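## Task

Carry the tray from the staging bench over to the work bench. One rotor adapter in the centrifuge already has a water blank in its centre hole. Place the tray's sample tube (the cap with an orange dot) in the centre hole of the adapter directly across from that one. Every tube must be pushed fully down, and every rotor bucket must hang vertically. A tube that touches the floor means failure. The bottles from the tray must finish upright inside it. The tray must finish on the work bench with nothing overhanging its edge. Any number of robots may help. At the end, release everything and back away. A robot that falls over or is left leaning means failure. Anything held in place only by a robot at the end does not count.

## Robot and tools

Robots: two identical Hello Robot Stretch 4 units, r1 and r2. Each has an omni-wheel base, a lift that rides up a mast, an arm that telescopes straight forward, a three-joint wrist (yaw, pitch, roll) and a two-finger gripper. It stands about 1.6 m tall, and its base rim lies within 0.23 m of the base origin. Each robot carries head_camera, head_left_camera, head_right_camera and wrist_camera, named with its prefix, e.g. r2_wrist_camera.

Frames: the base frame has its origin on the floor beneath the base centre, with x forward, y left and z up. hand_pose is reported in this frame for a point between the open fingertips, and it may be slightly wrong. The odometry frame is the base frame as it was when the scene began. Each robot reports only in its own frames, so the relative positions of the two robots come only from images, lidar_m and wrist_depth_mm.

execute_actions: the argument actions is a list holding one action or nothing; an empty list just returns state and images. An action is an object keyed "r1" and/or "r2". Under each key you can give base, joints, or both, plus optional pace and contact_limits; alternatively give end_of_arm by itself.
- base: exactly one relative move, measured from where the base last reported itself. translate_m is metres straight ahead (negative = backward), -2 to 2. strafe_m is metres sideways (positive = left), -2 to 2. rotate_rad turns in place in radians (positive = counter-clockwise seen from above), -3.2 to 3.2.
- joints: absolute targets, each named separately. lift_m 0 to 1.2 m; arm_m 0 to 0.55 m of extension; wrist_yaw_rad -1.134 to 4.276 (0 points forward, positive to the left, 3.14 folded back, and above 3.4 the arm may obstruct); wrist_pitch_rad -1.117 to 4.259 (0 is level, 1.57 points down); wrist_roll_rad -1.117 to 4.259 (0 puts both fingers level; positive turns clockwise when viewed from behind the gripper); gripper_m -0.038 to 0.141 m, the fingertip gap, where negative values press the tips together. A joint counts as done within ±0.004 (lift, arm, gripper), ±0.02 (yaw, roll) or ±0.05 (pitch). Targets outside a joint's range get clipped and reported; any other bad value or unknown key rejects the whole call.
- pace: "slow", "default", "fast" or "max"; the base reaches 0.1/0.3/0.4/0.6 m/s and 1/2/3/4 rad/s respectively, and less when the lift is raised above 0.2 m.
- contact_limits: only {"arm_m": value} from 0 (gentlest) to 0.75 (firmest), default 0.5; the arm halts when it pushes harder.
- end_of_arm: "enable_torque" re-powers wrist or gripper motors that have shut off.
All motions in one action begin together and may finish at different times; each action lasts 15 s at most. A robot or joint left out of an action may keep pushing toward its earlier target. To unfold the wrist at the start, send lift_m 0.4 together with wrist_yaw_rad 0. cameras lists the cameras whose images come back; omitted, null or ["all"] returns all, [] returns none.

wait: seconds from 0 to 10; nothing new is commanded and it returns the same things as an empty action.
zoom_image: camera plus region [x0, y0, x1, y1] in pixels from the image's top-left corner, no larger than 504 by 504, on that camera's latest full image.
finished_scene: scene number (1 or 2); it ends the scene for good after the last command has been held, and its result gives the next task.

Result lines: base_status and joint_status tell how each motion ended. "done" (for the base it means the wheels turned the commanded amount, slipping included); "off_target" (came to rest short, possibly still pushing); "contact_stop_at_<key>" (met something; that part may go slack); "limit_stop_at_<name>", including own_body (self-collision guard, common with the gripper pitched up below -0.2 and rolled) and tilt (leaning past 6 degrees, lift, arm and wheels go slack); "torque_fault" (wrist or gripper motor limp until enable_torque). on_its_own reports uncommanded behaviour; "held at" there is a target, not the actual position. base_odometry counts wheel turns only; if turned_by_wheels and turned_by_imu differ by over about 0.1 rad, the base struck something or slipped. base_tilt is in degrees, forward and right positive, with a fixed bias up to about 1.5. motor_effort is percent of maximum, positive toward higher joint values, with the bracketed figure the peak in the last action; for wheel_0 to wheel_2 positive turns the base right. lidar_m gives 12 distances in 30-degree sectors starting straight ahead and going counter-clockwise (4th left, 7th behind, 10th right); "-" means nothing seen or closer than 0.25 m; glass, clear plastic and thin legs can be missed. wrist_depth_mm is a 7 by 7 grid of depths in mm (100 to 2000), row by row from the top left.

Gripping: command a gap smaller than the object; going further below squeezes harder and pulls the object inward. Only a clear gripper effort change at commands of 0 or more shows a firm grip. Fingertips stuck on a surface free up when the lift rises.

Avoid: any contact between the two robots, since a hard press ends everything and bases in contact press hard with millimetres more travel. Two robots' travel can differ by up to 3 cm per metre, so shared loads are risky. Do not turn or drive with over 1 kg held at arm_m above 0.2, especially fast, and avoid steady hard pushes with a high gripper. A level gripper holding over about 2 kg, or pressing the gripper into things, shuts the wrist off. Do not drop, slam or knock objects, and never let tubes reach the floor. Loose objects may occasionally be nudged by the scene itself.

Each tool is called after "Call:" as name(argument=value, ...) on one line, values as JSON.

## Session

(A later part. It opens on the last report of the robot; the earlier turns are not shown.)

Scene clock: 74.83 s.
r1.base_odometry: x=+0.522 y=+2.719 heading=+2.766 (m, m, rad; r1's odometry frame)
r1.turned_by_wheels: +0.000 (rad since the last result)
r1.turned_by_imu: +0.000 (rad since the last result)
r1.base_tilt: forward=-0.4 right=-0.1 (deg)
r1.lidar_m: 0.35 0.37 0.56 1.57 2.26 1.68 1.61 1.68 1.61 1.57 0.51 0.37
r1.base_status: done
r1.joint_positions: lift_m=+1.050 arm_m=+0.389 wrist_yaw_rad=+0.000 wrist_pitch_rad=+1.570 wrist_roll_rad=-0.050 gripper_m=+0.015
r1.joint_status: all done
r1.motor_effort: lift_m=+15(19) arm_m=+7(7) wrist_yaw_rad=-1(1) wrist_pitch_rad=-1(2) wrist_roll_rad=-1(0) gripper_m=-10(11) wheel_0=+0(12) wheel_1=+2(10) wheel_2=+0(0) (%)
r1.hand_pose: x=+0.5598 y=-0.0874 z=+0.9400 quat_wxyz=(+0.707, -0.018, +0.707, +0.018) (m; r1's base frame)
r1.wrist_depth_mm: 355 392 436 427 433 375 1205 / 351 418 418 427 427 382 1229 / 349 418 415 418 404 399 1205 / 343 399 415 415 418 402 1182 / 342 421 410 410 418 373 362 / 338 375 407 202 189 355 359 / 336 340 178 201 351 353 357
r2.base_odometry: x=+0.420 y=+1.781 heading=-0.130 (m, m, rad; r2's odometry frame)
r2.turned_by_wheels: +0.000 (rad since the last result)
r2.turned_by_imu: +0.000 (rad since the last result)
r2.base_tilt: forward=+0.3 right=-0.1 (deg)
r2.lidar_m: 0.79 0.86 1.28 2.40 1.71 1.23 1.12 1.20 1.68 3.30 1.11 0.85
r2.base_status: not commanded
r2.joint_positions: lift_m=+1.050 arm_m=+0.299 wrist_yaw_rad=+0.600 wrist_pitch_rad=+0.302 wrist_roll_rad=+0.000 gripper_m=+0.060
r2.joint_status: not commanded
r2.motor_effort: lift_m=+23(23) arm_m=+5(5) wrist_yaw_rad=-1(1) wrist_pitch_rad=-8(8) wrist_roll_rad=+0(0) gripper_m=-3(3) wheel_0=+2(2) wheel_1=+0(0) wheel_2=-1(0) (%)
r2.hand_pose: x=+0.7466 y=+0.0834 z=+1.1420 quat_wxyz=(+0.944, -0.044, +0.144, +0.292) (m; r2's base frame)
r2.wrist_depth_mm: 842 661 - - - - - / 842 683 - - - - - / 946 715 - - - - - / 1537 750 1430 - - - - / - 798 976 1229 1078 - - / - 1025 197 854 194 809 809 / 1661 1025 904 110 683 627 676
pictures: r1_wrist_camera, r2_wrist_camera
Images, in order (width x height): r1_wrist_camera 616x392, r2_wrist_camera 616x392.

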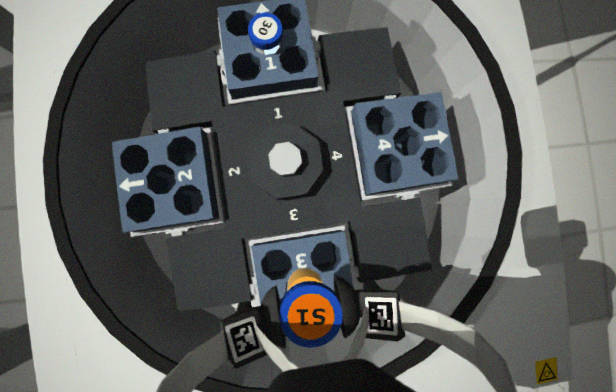

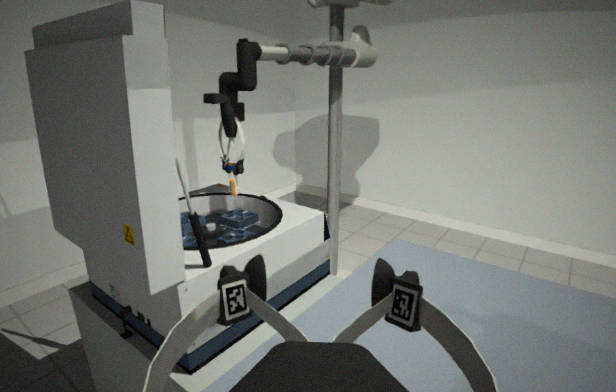

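Call:
execute_actions(actions=[{"r1":{"joints":{"lift_m":1.0}}}], cameras=["r1_wrist_camera"])

Scene clock: 77.43 s.
r1.base_odometry: x=+0.522 y=+2.719 heading=+2.766 (m, m, rad; r1's odometry frame)
r1.turned_by_wheels: +0.000 (rad since the last result)
r1.turned_by_imu: +0.000 (rad since the last result)
r1.base_tilt: forward=-0.5 right=+0.0 (deg)
r1.lidar_m: 0.35 0.36 0.57 1.54 2.26 1.68 1.61 1.70 1.61 1.54 0.52 0.35
r1.base_status: not commanded
r1.joint_positions: lift_m=+1.000 arm_m=+0.389 wrist_yaw_rad=+0.000 wrist_pitch_rad=+1.570 wrist_roll_rad=-0.050 gripper_m=+0.015
r1.joint_status: all done
r1.motor_effort: lift_m=+15(15) arm_m=+7(7) wrist_yaw_rad=-1(1) wrist_pitch_rad=-2(1) wrist_roll_rad=+1(2) gripper_m=-11(10) wheel_0=+1(0) wheel_1=+2(2) wheel_2=+0(0) (%)
r1.hand_pose: x=+0.5598 y=-0.0874 z=+0.8900 quat_wxyz=(+0.707, -0.018, +0.707, +0.018) (m; r1's base frame)
r1.wrist_depth_mm: 310 370 368 370 382 342 322 / 325 370 368 373 377 364 320 / 342 353 364 349 362 359 319 / 340 336 366 366 370 384 312 / 314 375 362 362 368 368 310 / 291 357 357 202 189 306 307 / 289 300 177 202 334 300 306
r2.base_odometry: x=+0.420 y=+1.781 heading=-0.130 (m, m, rad; r2's odometry frame)
r2.turned_by_wheels: +0.000 (rad since the last result)
r2.turned_by_imu: +0.000 (rad since the last result)
r2.base_tilt: forward=+0.3 right=-0.2 (deg)
r2.lidar_m: 0.79 0.86 1.29 2.39 1.64 1.22 1.13 1.16 1.64 3.32 1.13 0.82
r2.base_status: not commanded
r2.joint_positions: lift_m=+1.050 arm_m=+0.299 wrist_yaw_rad=+0.600 wrist_pitch_rad=+0.302 wrist_roll_rad=+0.000 gripper_m=+0.060
r2.joint_status: not commanded
r2.motor_effort: lift_m=+23(23) arm_m=+5(5) wrist_yaw_rad=+0(1) wrist_pitch_rad=-7(5) wrist_roll_rad=+0(0) gripper_m=-5(1) wheel_0=+2(2) wheel_1=+0(0) wheel_2=-1(0) (%)
r2.hand_pose: x=+0.7466 y=+0.0834 z=+1.1420 quat_wxyz=(+0.944, -0.044, +0.144, +0.292) (m; r2's base frame)
r2.wrist_depth_mm: 831 661 - - - - - / 854 683 - - - - - / 946 715 - - - - - / 1576 750 1397 - - - - / - 798 960 1255 1078 - - / - 1025 198 866 195 809 820 / 1708 1042 917 110 683 634 676
pictures: r1_wrist_camera
Images, in order (width x height): r1_wrist_camera 616x392.

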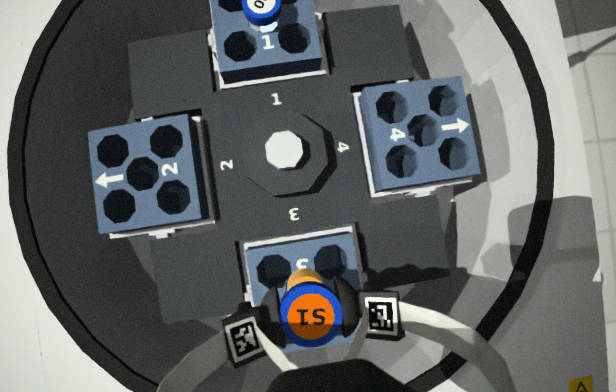

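Call:
execute_actions(actions=[{"r1":{"joints":{"arm_m":0.379}}}], cameras=[])

Call:
execute_actions(actions=[{"r1":{"joints":{"lift_m":0.96},"pace":"slow"}}], cameras=["r1_wrist_camera","r2_wrist_camera"])

Scene clock: 80.00 s.
r1.base_odometry: x=+0.522 y=+2.719 heading=+2.766 (m, m, rad; r1's odometry frame)
r1.turned_by_wheels: +0.000 (rad since the last result)
r1.turned_by_imu: +0.000 (rad since the last result)
r1.base_tilt: forward=-0.3 right=+0.0 (deg)
r1.lidar_m: 0.35 0.37 0.56 1.57 2.26 1.67 1.61 1.69 1.61 1.57 0.53 0.37
r1.base_status: not commanded
r1.joint_positions: lift_m=+1.000 arm_m=+0.380 wrist_yaw_rad=+0.000 wrist_pitch_rad=+1.570 wrist_roll_rad=-0.050 gripper_m=+0.015
r1.joint_status: all done
r1.motor_effort: lift_m=+15(15) arm_m=-8(4) wrist_yaw_rad=-1(1) wrist_pitch_rad=-1(1) wrist_roll_rad=-1(1) gripper_m=-11(10) wheel_0=+0(0) wheel_1=+2(2) wheel_2=+0(0) (%)
r1.hand_pose: x=+0.5514 y=-0.0874 z=+0.8900 quat_wxyz=(+0.707, -0.018, +0.707, +0.018) (m; r1's base frame)
r1.wrist_depth_mm: 315 373 373 375 382 345 322 / 329 370 370 373 377 362 320 / 345 340 364 351 357 359 317 / 338 336 366 366 370 389 312 / 309 392 362 340 370 359 310 / 290 353 359 202 189 306 309 / 289 290 177 202 317 297 306
r2.base_odometry: x=+0.420 y=+1.781 heading=-0.130 (m, m, rad; r2's odometry frame)
r2.turned_by_wheels: +0.000 (rad since the last result)
r2.turned_by_imu: +0.000 (rad since the last result)
r2.base_tilt: forward=+0.4 right=-0.2 (deg)
r2.lidar_m: 0.77 0.85 1.28 2.40 1.69 1.22 1.12 1.17 1.69 3.31 1.15 0.83
r2.base_status: not commanded
r2.joint_positions: lift_m=+1.050 arm_m=+0.299 wrist_yaw_rad=+0.600 wrist_pitch_rad=+0.302 wrist_roll_rad=+0.000 gripper_m=+0.060
r2.joint_status: not commanded
r2.motor_effort: lift_m=+23(23) arm_m=+5(5) wrist_yaw_rad=-1(1) wrist_pitch_rad=-7(5) wrist_roll_rad=+0(0) gripper_m=-4(2) wheel_0=+2(2) wheel_1=+0(0) wheel_2=+0(0) (%)
r2.hand_pose: x=+0.7466 y=+0.0834 z=+1.1420 quat_wxyz=(+0.944, -0.044, +0.144, +0.292) (m; r2's base frame)
r2.wrist_depth_mm: 831 661 - - - - - / 854 683 - - - - - / 931 715 - - - - - / 1537 750 1430 - - - - / - 788 976 1229 1078 - - / - 1025 197 866 195 809 809 / 1708 1042 904 110 683 627 668
pictures: none
No camera images: the call's "cameras" was empty. Leave "cameras" out to get every camera's image.

Scene clock: 81.17 s.
r1.base_odometry: x=+0.522 y=+2.719 heading=+2.766 (m, m, rad; r1's odometry frame)
r1.turned_by_wheels: +0.000 (rad since the last result)
r1.turned_by_imu: +0.000 (rad since the last result)
r1.base_tilt: forward=-0.3 right=+0.0 (deg)
r1.lidar_m: 0.35 0.36 0.57 1.56 2.26 1.67 1.60 1.69 1.63 1.56 0.51 0.38
r1.base_status: not commanded
r1.joint_positions: lift_m=+0.960 arm_m=+0.380 wrist_yaw_rad=+0.000 wrist_pitch_rad=+1.570 wrist_roll_rad=-0.050 gripper_m=+0.015
r1.joint_status: all done
r1.motor_effort: lift_m=+15(15) arm_m=-8(8) wrist_yaw_rad=-1(1) wrist_pitch_rad=-3(2) wrist_roll_rad=+1(1) gripper_m=-10(7) wheel_0=+1(0) wheel_1=+2(2) wheel_2=+0(0) (%)
r1.hand_pose: x=+0.5514 y=-0.0874 z=+0.8500 quat_wxyz=(+0.707, -0.018, +0.707, +0.018) (m; r1's base frame)
r1.wrist_depth_mm: 317 330 329 336 340 347 281 / 330 327 329 332 319 329 291 / 307 298 327 310 320 332 300 / 314 310 324 329 330 375 293 / 309 349 320 312 327 329 270 / 268 324 320 203 190 293 267 / 251 289 177 202 314 259 265
r2.base_odometry: x=+0.420 y=+1.781 heading=-0.130 (m, m, rad; r2's odometry frame)
r2.turned_by_wheels: +0.000 (rad since the last result)
r2.turned_by_imu: +0.000 (rad since the last result)
r2.base_tilt: forward=+0.2 right=-0.2 (deg)
r2.lidar_m: 0.79 0.86 1.26 2.39 1.67 1.25 1.12 1.14 1.67 3.33 1.16 0.84
r2.base_status: not commanded
r2.joint_positions: lift_m=+1.050 arm_m=+0.299 wrist_yaw_rad=+0.600 wrist_pitch_rad=+0.302 wrist_roll_rad=+0.000 gripper_m=+0.060
r2.joint_status: not commanded
r2.motor_effort: lift_m=+23(23) arm_m=+5(5) wrist_yaw_rad=-1(1) wrist_pitch_rad=-6(7) wrist_roll_rad=+0(0) gripper_m=-1(2) wheel_0=+2(2) wheel_1=+0(0) wheel_2=-1(0) (%)
r2.hand_pose: x=+0.7466 y=+0.0834 z=+1.1420 quat_wxyz=(+0.944, -0.044, +0.144, +0.292) (m; r2's base frame)
r2.wrist_depth_mm: 842 661 - - - - - / 842 683 - - - - - / 931 715 - - - - - / 1537 759 1430 - - - - / - 788 976 1205 1078 - - / - 1025 198 866 194 820 809 / 1756 1042 904 110 683 634 668
pictures: r1_wrist_camera, r2_wrist_camera
Images, in order (width x height): r1_wrist_camera 616x392, r2_wrist_camera 616x392.

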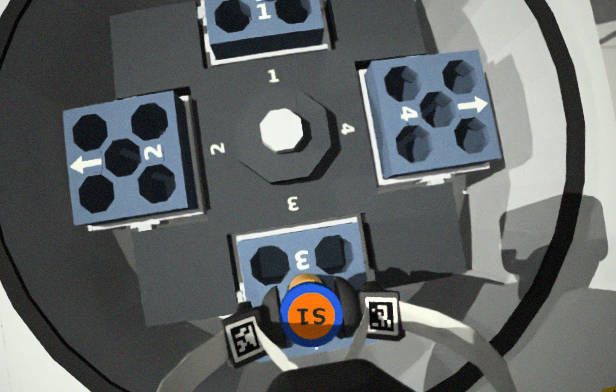

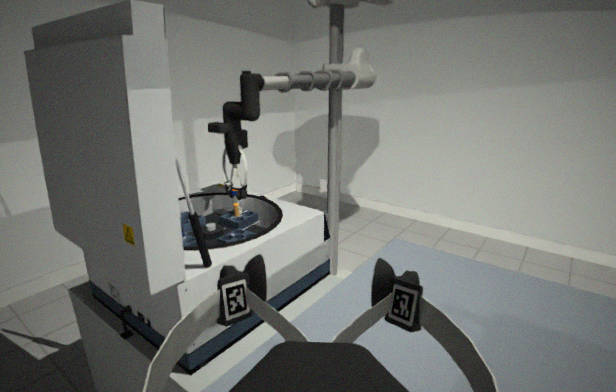

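Entering.

Call:
execute_actions(actions=[{"r1":{"joints":{"lift_m":0.92,"arm_m":0.376},"pace":"slow"}}], cameras=["r1_wrist_camera"])

Call:
execute_actions(actions=[{"r1":{"joints":{"gripper_m":0.05}}}], cameras=["r1_wrist_camera"])

Call:
execute_actions(actions=[{"r1":{"joints":{"lift_m":1.05,"arm_m":0.33,"gripper_m":-0.01,"wrist_pitch_rad":1.57}}}], cameras=["r1_wrist_camera","r2_wrist_camera"])

Scene clock: 82.90 s.
r1.base_odometry: x=+0.522 y=+2.719 heading=+2.766 (m, m, rad; r1's odometry frame)
r1.turned_by_wheels: +0.000 (rad since the last result)
r1.turned_by_imu: +0.000 (rad since the last result)
r1.base_tilt: forward=-0.3 right=+0.0 (deg)
r1.lidar_m: 0.35 0.37 0.56 1.57 2.26 1.66 1.61 1.70 1.61 1.56 0.50 0.37
r1.base_status: not commanded
r1.joint_positions: lift_m=+0.920 arm_m=+0.377 wrist_yaw_rad=+0.000 wrist_pitch_rad=+1.570 wrist_roll_rad=-0.050 gripper_m=+0.015
r1.joint_status: all done
r1.motor_effort: lift_m=+15(15) arm_m=-8(10) wrist_yaw_rad=-1(1) wrist_pitch_rad=-3(2) wrist_roll_rad=-1(0) gripper_m=-10(9) wheel_0=+0(0) wheel_1=+2(2) wheel_2=+0(0) (%)
r1.hand_pose: x=+0.5484 y=-0.0874 z=+0.8100 quat_wxyz=(+0.707, -0.018, +0.707, +0.018) (m; r1's base frame)
r1.wrist_depth_mm: 319 291 293 296 297 301 278 / 300 285 290 272 283 276 293 / 257 259 286 270 291 276 300 / 264 259 286 286 290 330 291 / 307 281 282 278 287 290 267 / 266 277 278 202 190 290 235 / 234 285 177 201 296 221 -
r2.base_odometry: x=+0.420 y=+1.781 heading=-0.130 (m, m, rad; r2's odometry frame)
r2.turned_by_wheels: +0.000 (rad since the last result)
r2.turned_by_imu: +0.000 (rad since the last result)
r2.base_tilt: forward=+0.4 right=-0.2 (deg)
r2.lidar_m: 0.80 0.84 1.26 2.38 1.67 1.20 1.12 1.16 1.66 3.26 1.15 0.84
r2.base_status: not commanded
r2.joint_positions: lift_m=+1.050 arm_m=+0.299 wrist_yaw_rad=+0.600 wrist_pitch_rad=+0.302 wrist_roll_rad=+0.000 gripper_m=+0.060
r2.joint_status: not commanded
r2.motor_effort: lift_m=+23(24) arm_m=+5(5) wrist_yaw_rad=+0(1) wrist_pitch_rad=-5(7) wrist_roll_rad=-1(1) gripper_m=-3(1) wheel_0=+2(2) wheel_1=+0(0) wheel_2=+0(0) (%)
r2.hand_pose: x=+0.7466 y=+0.0834 z=+1.1420 quat_wxyz=(+0.944, -0.044, +0.144, +0.292) (m; r2's base frame)
r2.wrist_depth_mm: 842 661 - - - - - / 854 676 - - - - - / 946 707 - - - - - / 1537 750 1397 - - - - / - 788 976 1229 1078 - - / - 1025 198 866 194 809 809 / 1708 1042 917 110 683 627 668
pictures: r1_wrist_camera
Images, in order (width x height): r1_wrist_camera 616x392.

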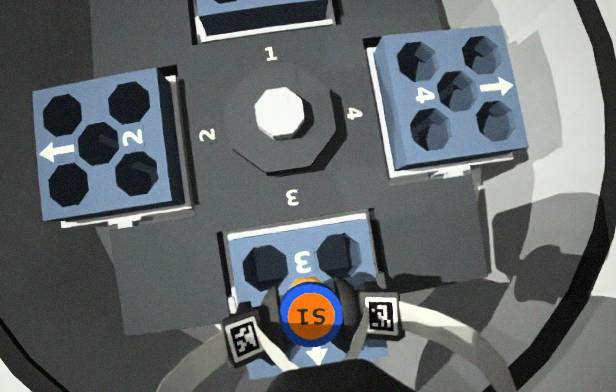

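Scene clock: 84.03 s.
r1.base_odometry: x=+0.522 y=+2.719 heading=+2.766 (m, m, rad; r1's odometry frame)
r1.turned_by_wheels: +0.000 (rad since the last result)
r1.turned_by_imu: +0.000 (rad since the last result)
r1.base_tilt: forward=-0.5 right=+0.0 (deg)
r1.lidar_m: 0.35 0.39 0.56 1.55 2.27 1.66 1.61 1.68 1.65 1.56 0.52 0.36
r1.base_status: not commanded
r1.joint_positions: lift_m=+0.920 arm_m=+0.377 wrist_yaw_rad=+0.000 wrist_pitch_rad=+1.570 wrist_roll_rad=-0.050 gripper_m=+0.050
r1.joint_status: all done
r1.motor_effort: lift_m=+15(15) arm_m=-8(8) wrist_yaw_rad=-1(1) wrist_pitch_rad=-2(2) wrist_roll_rad=+0(1) gripper_m=-3(10) wheel_0=+0(0) wheel_1=+2(2) wheel_2=+0(0) (%)
r1.hand_pose: x=+0.5484 y=-0.0874 z=+0.8100 quat_wxyz=(+0.707, -0.018, +0.707, +0.018) (m; r1's base frame)
r1.wrist_depth_mm: 319 290 291 293 298 301 278 / 301 285 289 273 283 279 291 / 256 260 286 268 291 277 298 / 262 260 286 289 291 330 291 / 307 281 282 281 287 291 267 / 267 279 278 229 194 290 236 / 233 286 183 163 296 226 -
r2.base_odometry: x=+0.420 y=+1.781 heading=-0.130 (m, m, rad; r2's odometry frame)
r2.turned_by_wheels: +0.000 (rad since the last result)
r2.turned_by_imu: +0.000 (rad since the last result)
r2.base_tilt: forward=+0.2 right=-0.2 (deg)
r2.lidar_m: 0.79 0.84 1.29 2.40 1.68 1.24 1.12 1.19 1.68 3.32 1.13 0.82
r2.base_status: not commanded
r2.joint_positions: lift_m=+1.050 arm_m=+0.299 wrist_yaw_rad=+0.600 wrist_pitch_rad=+0.302 wrist_roll_rad=+0.000 gripper_m=+0.060
r2.joint_status: not commanded
r2.motor_effort: lift_m=+23(23) arm_m=+5(5) wrist_yaw_rad=+0(1) wrist_pitch_rad=-6(7) wrist_roll_rad=-1(1) gripper_m=-4(4) wheel_0=+2(2) wheel_1=+0(0) wheel_2=-1(0) (%)
r2.hand_pose: x=+0.7466 y=+0.0834 z=+1.1420 quat_wxyz=(+0.944, -0.044, +0.144, +0.292) (m; r2's base frame)
r2.wrist_depth_mm: 831 661 - - - - - / 854 683 - - - - - / 931 715 - - - - - / 1537 750 1430 - - - - / - 788 991 1229 1078 - - / - 1025 198 866 194 820 809 / 1708 1042 917 110 691 634 668
pictures: r1_wrist_camera
Images, in order (width x height): r1_wrist_camera 616x392.

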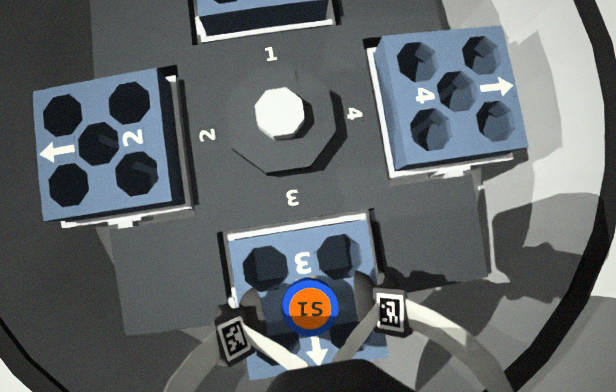

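Scene clock: 85.63 s.
r1.base_odometry: x=+0.522 y=+2.719 heading=+2.766 (m, m, rad; r1's odometry frame)
r1.turned_by_wheels: +0.000 (rad since the last result)
r1.turned_by_imu: +0.000 (rad since the last result)
r1.base_tilt: forward=-0.4 right=+0.1 (deg)
r1.lidar_m: 0.35 0.38 0.56 1.59 2.24 1.68 1.60 1.70 1.62 1.55 0.51 0.37
r1.base_status: not commanded
r1.joint_positions: lift_m=+1.050 arm_m=+0.331 wrist_yaw_rad=+0.000 wrist_pitch_rad=+1.570 wrist_roll_rad=-0.050 gripper_m=-0.010
r1.joint_status: all done
r1.motor_effort: lift_m=+21(20) arm_m=-8(9) wrist_yaw_rad=-1(1) wrist_pitch_rad=-1(2) wrist_roll_rad=+1(0) gripper_m=-8(9) wheel_0=+0(0) wheel_1=+2(2) wheel_2=+0(0) (%)
r1.hand_pose: x=+0.5025 y=-0.0874 z=+0.9395 quat_wxyz=(+0.707, -0.018, +0.707, +0.018) (m; r1's base frame)
r1.wrist_depth_mm: 355 421 421 427 433 375 1229 / 353 421 421 421 404 392 1229 / 347 410 415 418 421 392 1205 / 347 424 415 418 424 366 1205 / 342 397 413 387 480 359 359 / 338 342 379 203 347 353 362 / 336 340 174 183 347 759 1160
r2.base_odometry: x=+0.420 y=+1.781 heading=-0.130 (m, m, rad; r2's odometry frame)
r2.turned_by_wheels: +0.000 (rad since the last result)
r2.turned_by_imu: +0.000 (rad since the last result)
r2.base_tilt: forward=+0.2 right=-0.2 (deg)
r2.lidar_m: 0.79 0.85 1.27 2.39 1.70 1.24 1.13 1.19 1.67 3.32 1.13 0.82
r2.base_status: not commanded
r2.joint_positions: lift_m=+1.050 arm_m=+0.299 wrist_yaw_rad=+0.600 wrist_pitch_rad=+0.302 wrist_roll_rad=+0.000 gripper_m=+0.060
r2.joint_status: not commanded
r2.motor_effort: lift_m=+24(23) arm_m=+5(5) wrist_yaw_rad=-1(1) wrist_pitch_rad=-5(7) wrist_roll_rad=+0(0) gripper_m=-6(3) wheel_0=+2(2) wheel_1=+0(0) wheel_2=+0(0) (%)
r2.hand_pose: x=+0.7466 y=+0.0834 z=+1.1420 quat_wxyz=(+0.944, -0.044, +0.144, +0.292) (m; r2's base frame)
r2.wrist_depth_mm: 842 668 - - - - - / 854 676 - - - - - / 931 707 - - - - - / 1537 750 1430 - - - - / - 788 976 1255 1078 - - / - 1025 198 866 195 820 809 / 1708 1025 917 110 683 634 668
pictures: r1_wrist_camera, r2_wrist_camera
Images, in order (width x height): r1_wrist_camera 616x392, r2_wrist_camera 616x392.

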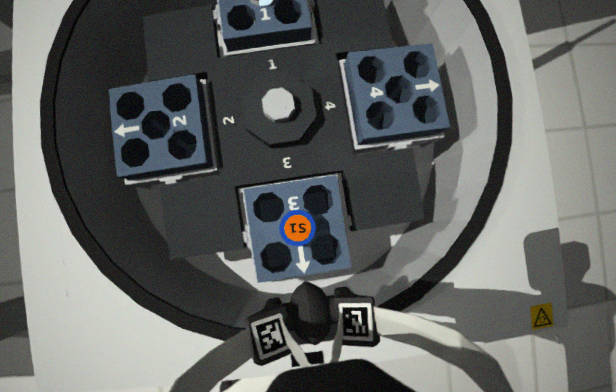

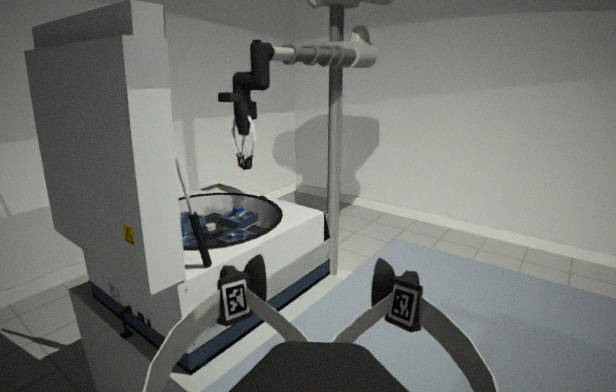

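It dropped freely into seat, matching the blank's size.

Call:
execute_actions(actions=[{"r1":{"base":{"translate_m":-0.2},"joints":{"arm_m":0},"pace":"fast"},"r2":{"joints":{"arm_m":0},"pace":"fast"}}], cameras=["r1_head_camera"])

Call:
finished_scene(scene=1)

Scene clock: 88.20 s.
r1.base_odometry: x=+0.708 y=+2.645 heading=+2.766 (m, m, rad; r1's odometry frame)
r1.turned_by_wheels: +0.000 (rad since the last result)
r1.turned_by_imu: +0.001 (rad since the last result)
r1.base_tilt: forward=-0.4 right=+0.1 (deg)
r1.lidar_m: 0.53 0.58 0.82 3.68 1.98 1.46 1.41 1.49 1.63 1.56 1.63 0.58
r1.base_status: done
r1.joint_positions: lift_m=+1.050 arm_m=+0.002 wrist_yaw_rad=+0.000 wrist_pitch_rad=+1.570 wrist_roll_rad=-0.050 gripper_m=-0.010
r1.joint_status: all done
r1.motor_effort: lift_m=+21(21) arm_m=-7(9) wrist_yaw_rad=+1(0) wrist_pitch_rad=-2(2) wrist_roll_rad=+0(1) gripper_m=-6(7) wheel_0=-2(7) wheel_1=-1(1) wheel_2=-1(10) (%)
r1.hand_pose: x=+0.1730 y=-0.0874 z=+0.9395 quat_wxyz=(+0.707, -0.018, +0.707, +0.018) (m; r1's base frame)
r1.wrist_depth_mm: 621 615 654 691 741 1205 1229 / 931 831 904 976 1182 1182 1205 / 1160 1160 1138 1182 1182 1205 1229 / 1118 1118 1160 1138 1182 1182 1182 / 1118 1138 1138 917 1160 1160 1182 / 1098 1118 917 203 1138 1138 1182 / 1098 1098 175 183 1118 1160 1182
r2.base_odometry: x=+0.420 y=+1.781 heading=-0.130 (m, m, rad; r2's odometry frame)
r2.turned_by_wheels: +0.000 (rad since the last result)
r2.turned_by_imu: +0.000 (rad since the last result)
r2.base_tilt: forward=+0.3 right=-0.2 (deg)
r2.lidar_m: 0.79 0.85 1.31 2.41 1.66 1.21 1.13 1.18 1.69 3.30 1.16 0.84
r2.base_status: not commanded
r2.joint_positions: lift_m=+1.050 arm_m=+0.001 wrist_yaw_rad=+0.600 wrist_pitch_rad=+0.303 wrist_roll_rad=+0.000 gripper_m=+0.060
r2.joint_status: all done
r2.motor_effort: lift_m=+23(23) arm_m=-5(9) wrist_yaw_rad=-1(1) wrist_pitch_rad=-7(8) wrist_roll_rad=+0(0) gripper_m=-4(3) wheel_0=+2(2) wheel_1=+0(0) wheel_2=+0(1) (%)
r2.hand_pose: x=+0.4485 y=+0.0834 z=+1.1420 quat_wxyz=(+0.944, -0.044, +0.144, +0.292) (m; r2's base frame)
r2.wrist_depth_mm: - - 976 - - - - / - - 946 - - - - / - - 976 - - - - / - - 1042 1397 - - - / - - 1205 1229 1078 1078 1078 / - - 198 1098 194 809 809 / 1708 1708 1336 110 691 634 668
pictures: r1_head_camera
Images, in order (width x height): r1_head_camera 420x560.

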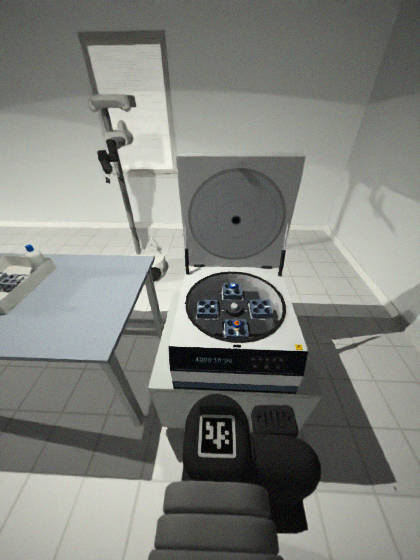

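The scene is finished: the task was done.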